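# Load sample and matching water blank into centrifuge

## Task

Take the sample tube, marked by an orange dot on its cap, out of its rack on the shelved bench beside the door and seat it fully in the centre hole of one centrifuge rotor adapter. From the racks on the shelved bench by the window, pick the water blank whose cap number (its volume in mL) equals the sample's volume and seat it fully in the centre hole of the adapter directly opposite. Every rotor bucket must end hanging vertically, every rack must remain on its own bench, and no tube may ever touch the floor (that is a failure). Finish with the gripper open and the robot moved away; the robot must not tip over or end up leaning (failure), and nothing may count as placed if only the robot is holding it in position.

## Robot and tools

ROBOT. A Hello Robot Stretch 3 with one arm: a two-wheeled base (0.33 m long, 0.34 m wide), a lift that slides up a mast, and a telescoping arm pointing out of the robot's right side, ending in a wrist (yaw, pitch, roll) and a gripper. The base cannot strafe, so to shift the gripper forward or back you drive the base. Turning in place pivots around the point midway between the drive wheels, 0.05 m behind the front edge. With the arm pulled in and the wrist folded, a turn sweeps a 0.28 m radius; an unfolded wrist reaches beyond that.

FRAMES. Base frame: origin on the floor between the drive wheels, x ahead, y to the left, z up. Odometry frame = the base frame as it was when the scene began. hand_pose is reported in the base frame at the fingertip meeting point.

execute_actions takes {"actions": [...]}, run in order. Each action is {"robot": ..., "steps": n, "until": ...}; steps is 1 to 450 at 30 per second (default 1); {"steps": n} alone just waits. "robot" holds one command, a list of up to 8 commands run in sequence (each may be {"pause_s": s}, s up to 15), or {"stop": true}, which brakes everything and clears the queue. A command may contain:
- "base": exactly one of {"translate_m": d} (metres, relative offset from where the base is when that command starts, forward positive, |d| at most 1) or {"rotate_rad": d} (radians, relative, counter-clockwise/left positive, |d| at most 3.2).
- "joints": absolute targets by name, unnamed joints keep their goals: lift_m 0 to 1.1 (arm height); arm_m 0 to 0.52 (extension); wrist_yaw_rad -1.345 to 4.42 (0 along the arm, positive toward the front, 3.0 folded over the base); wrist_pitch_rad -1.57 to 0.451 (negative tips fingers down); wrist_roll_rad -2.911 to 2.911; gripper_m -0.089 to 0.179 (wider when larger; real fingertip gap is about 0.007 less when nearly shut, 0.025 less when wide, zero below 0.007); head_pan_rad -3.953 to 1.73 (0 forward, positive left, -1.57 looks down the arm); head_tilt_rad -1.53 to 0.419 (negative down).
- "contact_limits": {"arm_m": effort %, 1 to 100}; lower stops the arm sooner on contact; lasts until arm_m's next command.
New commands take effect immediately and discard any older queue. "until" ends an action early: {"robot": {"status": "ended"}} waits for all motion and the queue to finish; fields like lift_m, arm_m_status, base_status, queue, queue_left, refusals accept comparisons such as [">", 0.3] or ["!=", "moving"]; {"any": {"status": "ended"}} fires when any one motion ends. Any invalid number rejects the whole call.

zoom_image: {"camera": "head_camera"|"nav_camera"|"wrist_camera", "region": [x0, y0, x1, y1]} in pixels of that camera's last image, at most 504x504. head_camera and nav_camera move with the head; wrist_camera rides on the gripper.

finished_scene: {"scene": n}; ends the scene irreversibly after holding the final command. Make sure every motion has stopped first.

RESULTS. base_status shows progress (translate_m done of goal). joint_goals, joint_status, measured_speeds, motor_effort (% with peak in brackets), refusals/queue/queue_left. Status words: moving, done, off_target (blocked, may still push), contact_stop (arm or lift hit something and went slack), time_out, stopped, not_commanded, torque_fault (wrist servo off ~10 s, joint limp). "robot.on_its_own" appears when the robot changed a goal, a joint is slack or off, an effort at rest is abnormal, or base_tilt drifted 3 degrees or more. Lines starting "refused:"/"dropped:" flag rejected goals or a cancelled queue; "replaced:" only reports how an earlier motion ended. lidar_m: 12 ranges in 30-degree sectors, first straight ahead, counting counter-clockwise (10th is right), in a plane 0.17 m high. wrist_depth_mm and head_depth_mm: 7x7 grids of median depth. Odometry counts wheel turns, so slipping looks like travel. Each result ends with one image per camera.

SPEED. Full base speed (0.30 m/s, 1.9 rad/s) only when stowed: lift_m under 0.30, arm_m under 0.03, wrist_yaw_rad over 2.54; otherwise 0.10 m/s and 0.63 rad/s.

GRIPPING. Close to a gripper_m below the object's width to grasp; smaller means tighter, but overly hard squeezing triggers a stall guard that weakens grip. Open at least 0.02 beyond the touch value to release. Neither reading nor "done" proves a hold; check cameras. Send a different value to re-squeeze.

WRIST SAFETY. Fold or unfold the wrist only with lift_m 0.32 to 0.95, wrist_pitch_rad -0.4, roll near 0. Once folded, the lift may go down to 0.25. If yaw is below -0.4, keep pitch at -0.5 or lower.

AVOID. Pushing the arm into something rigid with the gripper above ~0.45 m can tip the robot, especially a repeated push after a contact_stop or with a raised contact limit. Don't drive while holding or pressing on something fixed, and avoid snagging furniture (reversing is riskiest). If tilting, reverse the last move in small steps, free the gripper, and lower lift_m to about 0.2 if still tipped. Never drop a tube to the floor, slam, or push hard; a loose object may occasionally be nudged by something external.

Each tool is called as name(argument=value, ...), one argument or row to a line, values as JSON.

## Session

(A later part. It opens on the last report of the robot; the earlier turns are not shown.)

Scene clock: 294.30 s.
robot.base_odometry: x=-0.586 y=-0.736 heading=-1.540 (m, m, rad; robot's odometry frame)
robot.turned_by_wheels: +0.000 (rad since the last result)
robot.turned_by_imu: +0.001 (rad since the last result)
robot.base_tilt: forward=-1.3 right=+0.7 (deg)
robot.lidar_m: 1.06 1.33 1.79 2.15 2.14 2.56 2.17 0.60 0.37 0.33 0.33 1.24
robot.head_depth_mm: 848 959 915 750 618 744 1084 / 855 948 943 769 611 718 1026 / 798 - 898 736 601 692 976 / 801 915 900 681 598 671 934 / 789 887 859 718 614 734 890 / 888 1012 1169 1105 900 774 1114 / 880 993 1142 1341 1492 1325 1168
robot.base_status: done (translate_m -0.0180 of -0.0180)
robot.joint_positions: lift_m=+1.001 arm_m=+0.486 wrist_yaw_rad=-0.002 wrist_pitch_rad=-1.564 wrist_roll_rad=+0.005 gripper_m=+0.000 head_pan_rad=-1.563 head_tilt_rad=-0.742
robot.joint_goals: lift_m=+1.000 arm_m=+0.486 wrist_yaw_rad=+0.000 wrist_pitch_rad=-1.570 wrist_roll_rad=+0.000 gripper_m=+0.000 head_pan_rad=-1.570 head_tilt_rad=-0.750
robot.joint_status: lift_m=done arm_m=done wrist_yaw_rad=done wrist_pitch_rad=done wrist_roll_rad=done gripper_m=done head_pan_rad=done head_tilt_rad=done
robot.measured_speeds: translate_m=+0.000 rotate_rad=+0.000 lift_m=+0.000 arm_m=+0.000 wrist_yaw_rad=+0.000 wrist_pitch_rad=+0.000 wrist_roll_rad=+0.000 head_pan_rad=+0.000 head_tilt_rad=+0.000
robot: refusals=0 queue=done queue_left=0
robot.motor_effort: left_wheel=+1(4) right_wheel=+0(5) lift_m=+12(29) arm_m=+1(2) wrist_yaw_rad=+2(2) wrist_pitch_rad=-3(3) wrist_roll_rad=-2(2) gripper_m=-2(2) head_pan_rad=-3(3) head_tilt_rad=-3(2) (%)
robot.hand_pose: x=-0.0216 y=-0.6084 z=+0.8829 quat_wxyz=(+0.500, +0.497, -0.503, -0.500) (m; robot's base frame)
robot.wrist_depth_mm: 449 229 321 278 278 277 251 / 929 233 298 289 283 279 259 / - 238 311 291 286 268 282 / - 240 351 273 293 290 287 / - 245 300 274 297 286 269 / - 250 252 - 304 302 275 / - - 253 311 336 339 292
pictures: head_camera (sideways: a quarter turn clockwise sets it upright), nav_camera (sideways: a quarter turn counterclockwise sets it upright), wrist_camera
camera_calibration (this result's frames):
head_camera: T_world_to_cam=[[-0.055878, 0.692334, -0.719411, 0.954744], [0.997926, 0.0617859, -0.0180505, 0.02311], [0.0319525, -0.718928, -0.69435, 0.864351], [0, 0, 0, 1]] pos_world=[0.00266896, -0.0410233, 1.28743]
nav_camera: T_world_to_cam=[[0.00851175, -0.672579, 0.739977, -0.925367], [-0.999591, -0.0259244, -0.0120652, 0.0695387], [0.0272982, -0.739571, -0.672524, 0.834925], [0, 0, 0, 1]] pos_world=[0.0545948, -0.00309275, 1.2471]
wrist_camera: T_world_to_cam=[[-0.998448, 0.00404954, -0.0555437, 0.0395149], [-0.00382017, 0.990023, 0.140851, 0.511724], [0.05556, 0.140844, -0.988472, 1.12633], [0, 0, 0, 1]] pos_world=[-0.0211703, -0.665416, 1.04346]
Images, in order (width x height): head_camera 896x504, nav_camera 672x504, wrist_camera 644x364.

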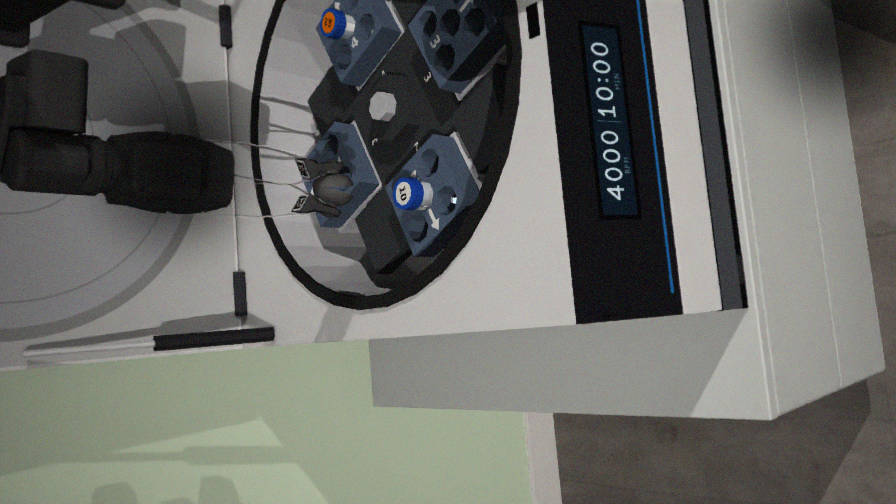

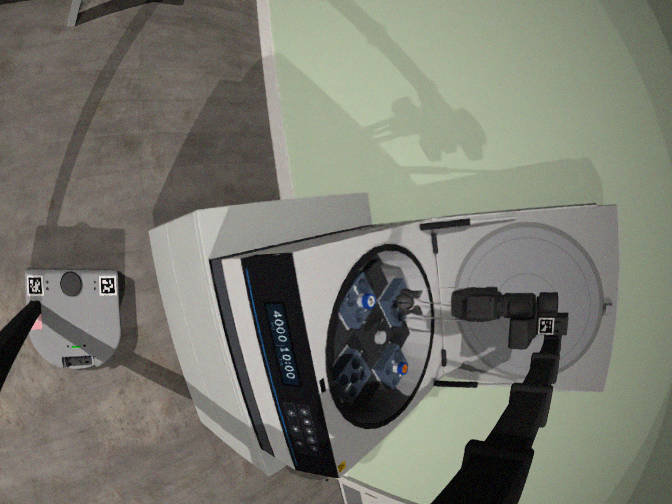

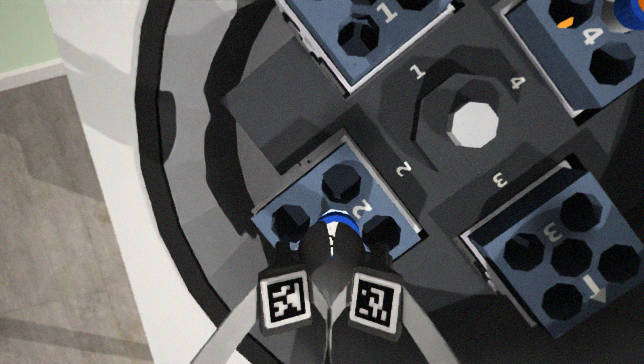

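Aligned. Push again.

execute_actions(
  actions=[
    {"robot":{"joints":{"lift_m":0.88}},"steps":200,"until":{"robot":{"status":"ended"}}},
    {"steps":3},
  ],
)

execute_actions(
  actions=[
    {"robot":{"joints":{"lift_m":1.09}},"steps":300,"until":{"robot":{"status":"ended"}}},
  ],
)

Scene clock: 298.50 s.
robot.base_odometry: x=-0.586 y=-0.736 heading=-1.541 (m, m, rad; robot's odometry frame)
robot.turned_by_wheels: -0.001 (rad since the last result)
robot.turned_by_imu: -0.023 (rad since the last result)
robot.base_tilt: forward=-1.1 right=+0.8 (deg)
robot.lidar_m: 1.06 1.33 1.80 2.15 2.15 2.52 2.16 0.63 0.37 0.33 0.33 1.22
robot.head_depth_mm: 807 961 879 751 621 761 1119 / - 968 947 756 613 730 1054 / 791 - 896 736 603 703 992 / 801 918 911 723 602 675 940 / 791 887 852 698 599 720 891 / 858 993 1161 1042 879 760 921 / 876 994 1135 1346 1497 1324 1176
robot.base_status: done (translate_m -0.0181 of -0.0180)
robot.joint_positions: lift_m=+0.927 arm_m=+0.486 wrist_yaw_rad=+0.001 wrist_pitch_rad=-1.535 wrist_roll_rad=+0.003 gripper_m=+0.000 head_pan_rad=-1.564 head_tilt_rad=-0.742
robot.joint_goals: lift_m=+0.926 arm_m=+0.486 wrist_yaw_rad=+0.000 wrist_pitch_rad=-1.570 wrist_roll_rad=+0.000 gripper_m=+0.000 head_pan_rad=-1.570 head_tilt_rad=-0.750
robot.joint_status: lift_m=contact_stop arm_m=done wrist_yaw_rad=done wrist_pitch_rad=done wrist_roll_rad=done gripper_m=done head_pan_rad=done head_tilt_rad=done
robot.measured_speeds: translate_m=-0.003 rotate_rad=-0.040 lift_m=+0.007 arm_m=+0.000 wrist_yaw_rad=+0.000 wrist_pitch_rad=-0.168 wrist_roll_rad=+0.000 head_pan_rad=-0.024 head_tilt_rad=+0.000
robot: refusals=0 queue=dropped queue_left=0
robot.on_its_own: lift_m is slack since a contact_stop, until your next command for it (your +0.880 is given up)
robot.motor_effort: left_wheel=-10(9) right_wheel=+47(46) lift_m=+17(19) arm_m=+0(2) wrist_yaw_rad=-1(2) wrist_pitch_rad=-10(20) wrist_roll_rad=-1(2) gripper_m=-6(7) head_pan_rad=-3(3) head_tilt_rad=-2(2) (%)
robot.hand_pose: x=-0.0216 y=-0.6161 z=+0.8083 quat_wxyz=(+0.508, +0.490, -0.509, -0.492) (m; robot's base frame)
robot.wrist_depth_mm: 170 221 283 193 214 214 189 / 175 236 223 221 218 214 214 / 179 227 226 224 201 188 216 / 177 241 229 227 223 203 217 / 172 228 298 211 225 224 203 / 171 210 263 - 228 226 202 / 177 193 257 205 233 230 201
pictures: head_camera (sideways: a quarter turn clockwise sets it upright), nav_camera (sideways: a quarter turn counterclockwise sets it upright), wrist_camera
camera_calibration (this result's frames):
head_camera: T_world_to_cam=[[-0.0552163, 0.692805, -0.719008, 0.954215], [0.997985, 0.0608384, -0.0180191, 0.0230688], [0.0312596, -0.718554, -0.694768, 0.864899], [0, 0, 0, 1]] pos_world=[0.00262952, -0.0410116, 1.28741]
nav_camera: T_world_to_cam=[[0.00786905, -0.673016, 0.739586, -0.924853], [-0.999616, -0.0249578, -0.0120757, 0.0695525], [0.0265855, -0.739206, -0.672954, 0.835488], [0, 0, 0, 1]] pos_world=[0.0545915, -0.00310746, 1.24709]
wrist_camera: T_world_to_cam=[[-0.998455, -0.00220845, -0.0555167, 0.0314715], [-0.0084163, 0.993691, 0.111836, 0.555436], [0.0549195, 0.112131, -0.992175, 1.03898], [0, 0, 0, 1]] pos_world=[-0.0209625, -0.668364, 0.970476]
Images, in order (width x height): head_camera 896x504, nav_camera 672x504, wrist_camera 644x364.

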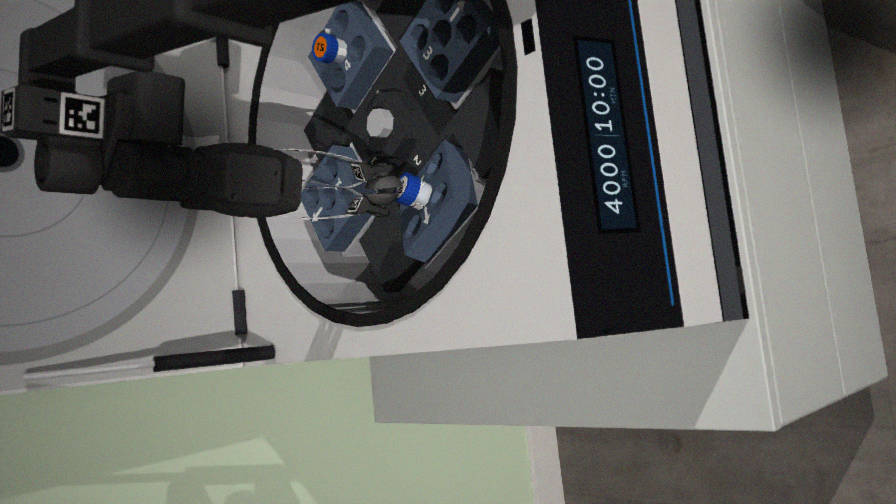

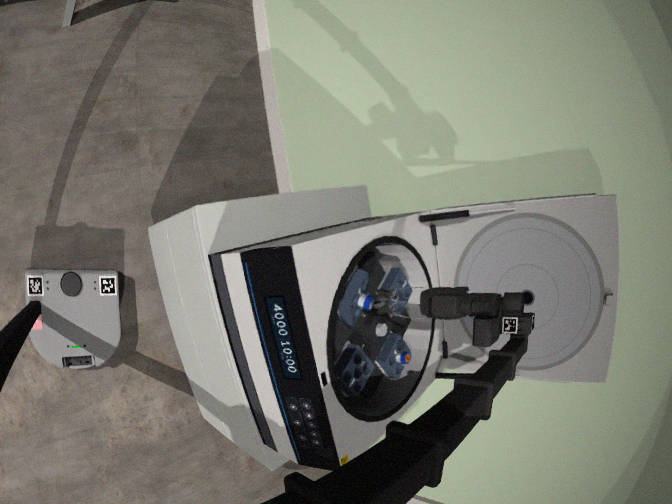

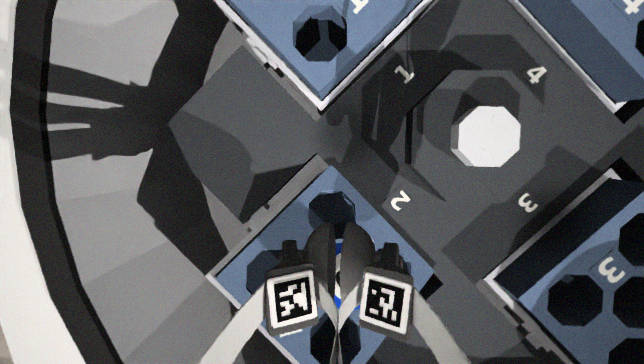

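Scene clock: 300.73 s.
robot.base_odometry: x=-0.586 y=-0.736 heading=-1.540 (m, m, rad; robot's odometry frame)
robot.turned_by_wheels: +0.001 (rad since the last result)
robot.turned_by_imu: -0.001 (rad since the last result)
robot.base_tilt: forward=-1.3 right=+0.7 (deg)
robot.lidar_m: 1.06 1.06 1.80 2.15 2.15 2.52 2.16 0.63 0.37 0.33 0.33 1.22
robot.head_depth_mm: 838 968 906 739 622 764 1126 / 840 957 936 763 618 735 1059 / - 917 918 731 605 705 1001 / 804 920 907 728 601 677 941 / 792 890 856 695 599 724 897 / 853 992 1162 1038 877 758 919 / 875 992 1145 1341 1495 1334 1177
robot.base_status: done (translate_m -0.0180 of -0.0180)
robot.joint_positions: lift_m=+1.089 arm_m=+0.486 wrist_yaw_rad=+0.002 wrist_pitch_rad=-1.571 wrist_roll_rad=+0.003 gripper_m=+0.000 head_pan_rad=-1.564 head_tilt_rad=-0.742
robot.joint_goals: lift_m=+1.090 arm_m=+0.486 wrist_yaw_rad=+0.000 wrist_pitch_rad=-1.570 wrist_roll_rad=+0.000 gripper_m=+0.000 head_pan_rad=-1.570 head_tilt_rad=-0.750
robot.joint_status: lift_m=done arm_m=done wrist_yaw_rad=done wrist_pitch_rad=done wrist_roll_rad=done gripper_m=done head_pan_rad=done head_tilt_rad=done
robot.measured_speeds: translate_m=+0.000 rotate_rad=+0.000 lift_m=+0.000 arm_m=+0.000 wrist_yaw_rad=+0.000 wrist_pitch_rad=+0.000 wrist_roll_rad=+0.000 head_pan_rad=+0.000 head_tilt_rad=+0.000
robot: refusals=0 queue=done queue_left=0
robot.motor_effort: left_wheel=+0(17) right_wheel=+1(27) lift_m=+32(34) arm_m=-1(0) wrist_yaw_rad=-2(3) wrist_pitch_rad=+0(10) wrist_roll_rad=-1(1) gripper_m=-2(6) head_pan_rad=-4(3) head_tilt_rad=-3(2) (%)
robot.hand_pose: x=-0.0217 y=-0.6068 z=+0.9719 quat_wxyz=(+0.500, +0.500, -0.500, -0.501) (m; robot's base frame)
robot.wrist_depth_mm: 760 313 349 345 359 336 354 / - 321 393 370 370 364 365 / - 327 384 382 354 368 369 / - - 394 383 381 356 371 / - - 356 370 388 364 352 / - - 340 - 397 400 326 / - - 348 346 342 338 332
pictures: head_camera (sideways: a quarter turn clockwise sets it upright), nav_camera (sideways: a quarter turn counterclockwise sets it upright), wrist_camera
camera_calibration (this result's frames):
head_camera: T_world_to_cam=[[-0.0550544, 0.693092, -0.718744, 0.95387], [0.997999, 0.0606094, -0.0179985, 0.0230419], [0.031088, -0.718297, -0.695042, 0.865256], [0, 0, 0, 1]] pos_world=[0.00261979, -0.0410053, 1.28739]
nav_camera: T_world_to_cam=[[0.00771191, -0.6733, 0.739329, -0.924518], [-0.999621, -0.024717, -0.0120825, 0.0695615], [0.0264092, -0.738956, -0.673236, 0.835856], [0, 0, 0, 1]] pos_world=[0.0545907, -0.00309802, 1.24709]
wrist_camera: T_world_to_cam=[[-0.998456, -0.00125089, -0.0555292, 0.0411369], [-0.00944898, 0.988999, 0.147621, 0.490301], [0.0547336, 0.147918, -0.987484, 1.21743], [0, 0, 0, 1]] pos_world=[-0.0209281, -0.664935, 1.1321]
Images, in order (width x height): head_camera 896x504, nav_camera 672x504, wrist_camera 644x364.

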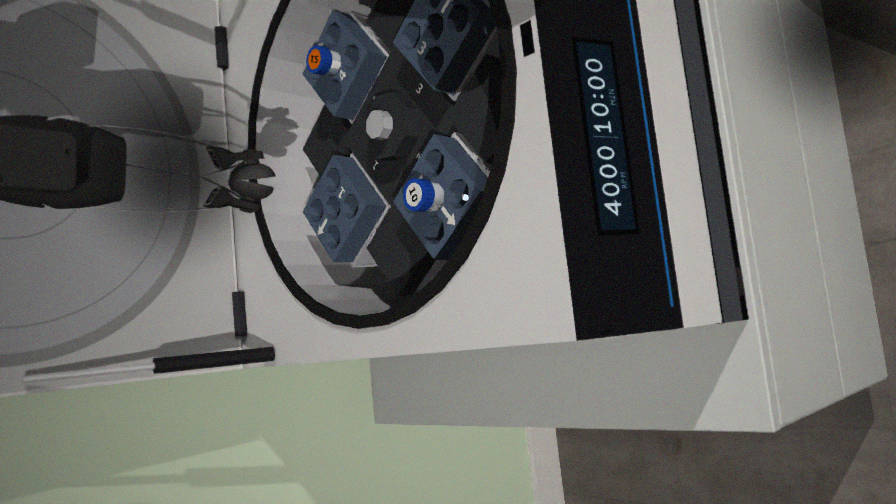

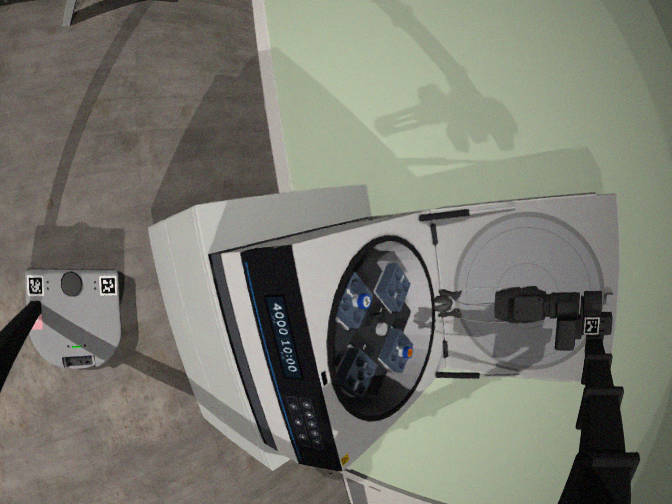

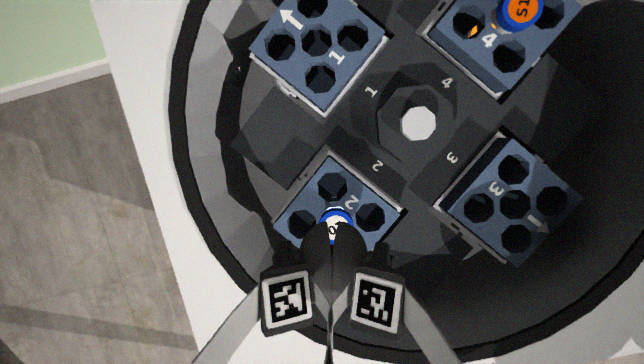

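Bottomed at the same height; seated. Retreat.

execute_actions(
  actions=[
    {"robot":{"joints":{"arm_m":0.0}},"steps":400,"until":{"robot":{"status":"ended"}}},
    {"steps":20},
  ],
)

finished_scene(
  scene=2,
)

Scene clock: 308.00 s.
robot.base_odometry: x=-0.586 y=-0.736 heading=-1.540 (m, m, rad; robot's odometry frame)
robot.turned_by_wheels: +0.000 (rad since the last result)
robot.turned_by_imu: +0.001 (rad since the last result)
robot.base_tilt: forward=-1.3 right=+0.7 (deg)
robot.lidar_m: 1.06 1.06 1.79 2.15 2.15 2.53 2.16 0.63 0.37 0.33 0.33 1.22
robot.head_depth_mm: - - - - - - - / - - - - - - - / 818 921 925 - - - - / 805 919 911 703 600 697 964 / 791 891 857 697 600 724 900 / 857 989 1162 1038 880 761 919 / 877 991 1141 1340 1510 1332 1172
robot.base_status: done (translate_m -0.0180 of -0.0180)
robot.joint_positions: lift_m=+1.089 arm_m=+0.000 wrist_yaw_rad=+0.001 wrist_pitch_rad=-1.571 wrist_roll_rad=+0.003 gripper_m=+0.000 head_pan_rad=-1.564 head_tilt_rad=-0.742
robot.joint_goals: lift_m=+1.090 arm_m=+0.000 wrist_yaw_rad=+0.000 wrist_pitch_rad=-1.570 wrist_roll_rad=+0.000 gripper_m=+0.000 head_pan_rad=-1.570 head_tilt_rad=-0.750
robot.joint_status: lift_m=done arm_m=done wrist_yaw_rad=done wrist_pitch_rad=done wrist_roll_rad=done gripper_m=done head_pan_rad=done head_tilt_rad=done
robot.measured_speeds: translate_m=+0.000 rotate_rad=+0.000 lift_m=+0.000 arm_m=+0.000 wrist_yaw_rad=+0.000 wrist_pitch_rad=+0.000 wrist_roll_rad=+0.000 head_pan_rad=+0.000 head_tilt_rad=+0.000
robot: refusals=0 queue=done queue_left=0
robot.motor_effort: left_wheel=+0(0) right_wheel=+0(0) lift_m=+32(32) arm_m=-6(5) wrist_yaw_rad=-1(3) wrist_pitch_rad=+0(0) wrist_roll_rad=-1(1) gripper_m=-2(2) head_pan_rad=-3(2) head_tilt_rad=-2(2) (%)
robot.hand_pose: x=-0.0217 y=-0.1213 z=+0.9719 quat_wxyz=(+0.500, +0.500, -0.500, -0.501) (m; robot's base frame)
robot.wrist_depth_mm: - - 553 511 595 798 - / - - 751 864 - - - / - - - - - - - / - - - - - - - / - - - - - - - / - - - - - - - / - - - - - - -
pictures: head_camera (sideways: a quarter turn clockwise sets it upright), nav_camera (sideways: a quarter turn counterclockwise sets it upright), wrist_camera
camera_calibration (this result's frames):
head_camera: T_world_to_cam=[[-0.0550546, 0.693092, -0.718744, 0.95387], [0.997999, 0.0606097, -0.0179985, 0.0230419], [0.0310882, -0.718297, -0.695042, 0.865256], [0, 0, 0, 1]] pos_world=[0.0026198, -0.0410053, 1.28739]
nav_camera: T_world_to_cam=[[0.00771207, -0.6733, 0.739329, -0.924518], [-0.999621, -0.0247172, -0.0120825, 0.0695615], [0.0264093, -0.738956, -0.673236, 0.835856], [0, 0, 0, 1]] pos_world=[0.0545907, -0.00309801, 1.24709]
wrist_camera: T_world_to_cam=[[-0.998457, -0.000557736, -0.0555293, 0.0418453], [-0.00874873, 0.989042, 0.147375, 0.0103265], [0.0548386, 0.147633, -0.987521, 1.1456], [0, 0, 0, 1]] pos_world=[-0.0209521, -0.179318, 1.13211]
Images, in order (width x height): head_camera 896x504, nav_camera 672x504, wrist_camera 644x364.

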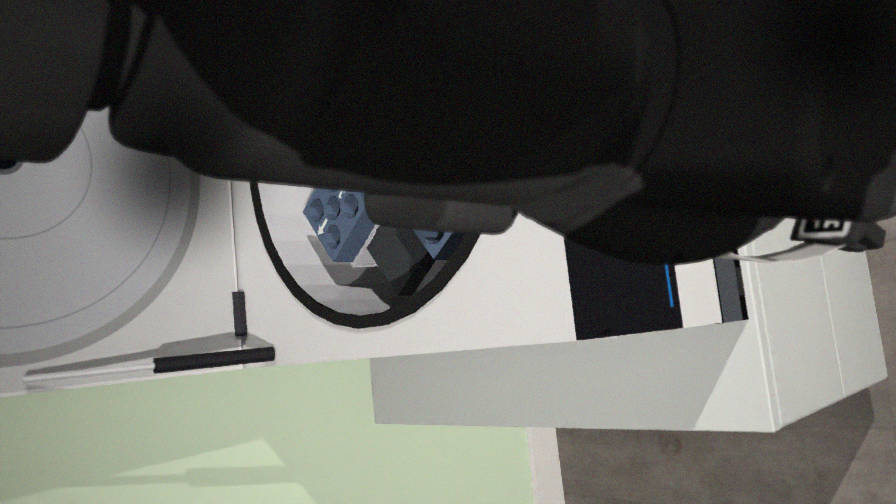

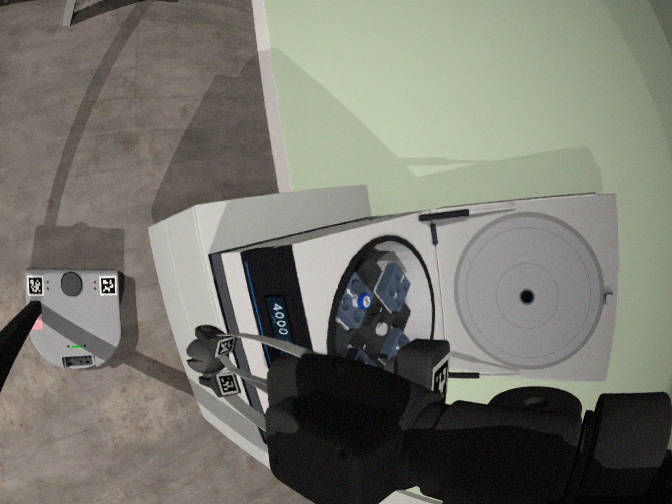

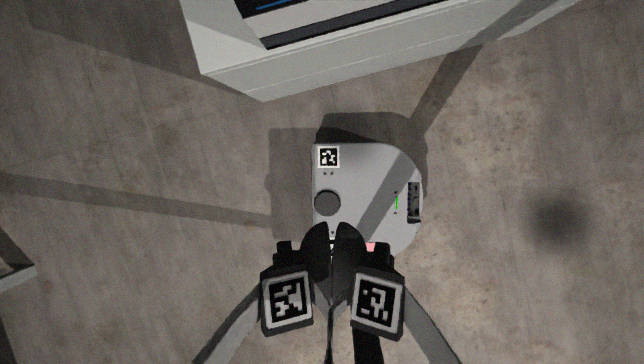

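The scene is finished: the task was done.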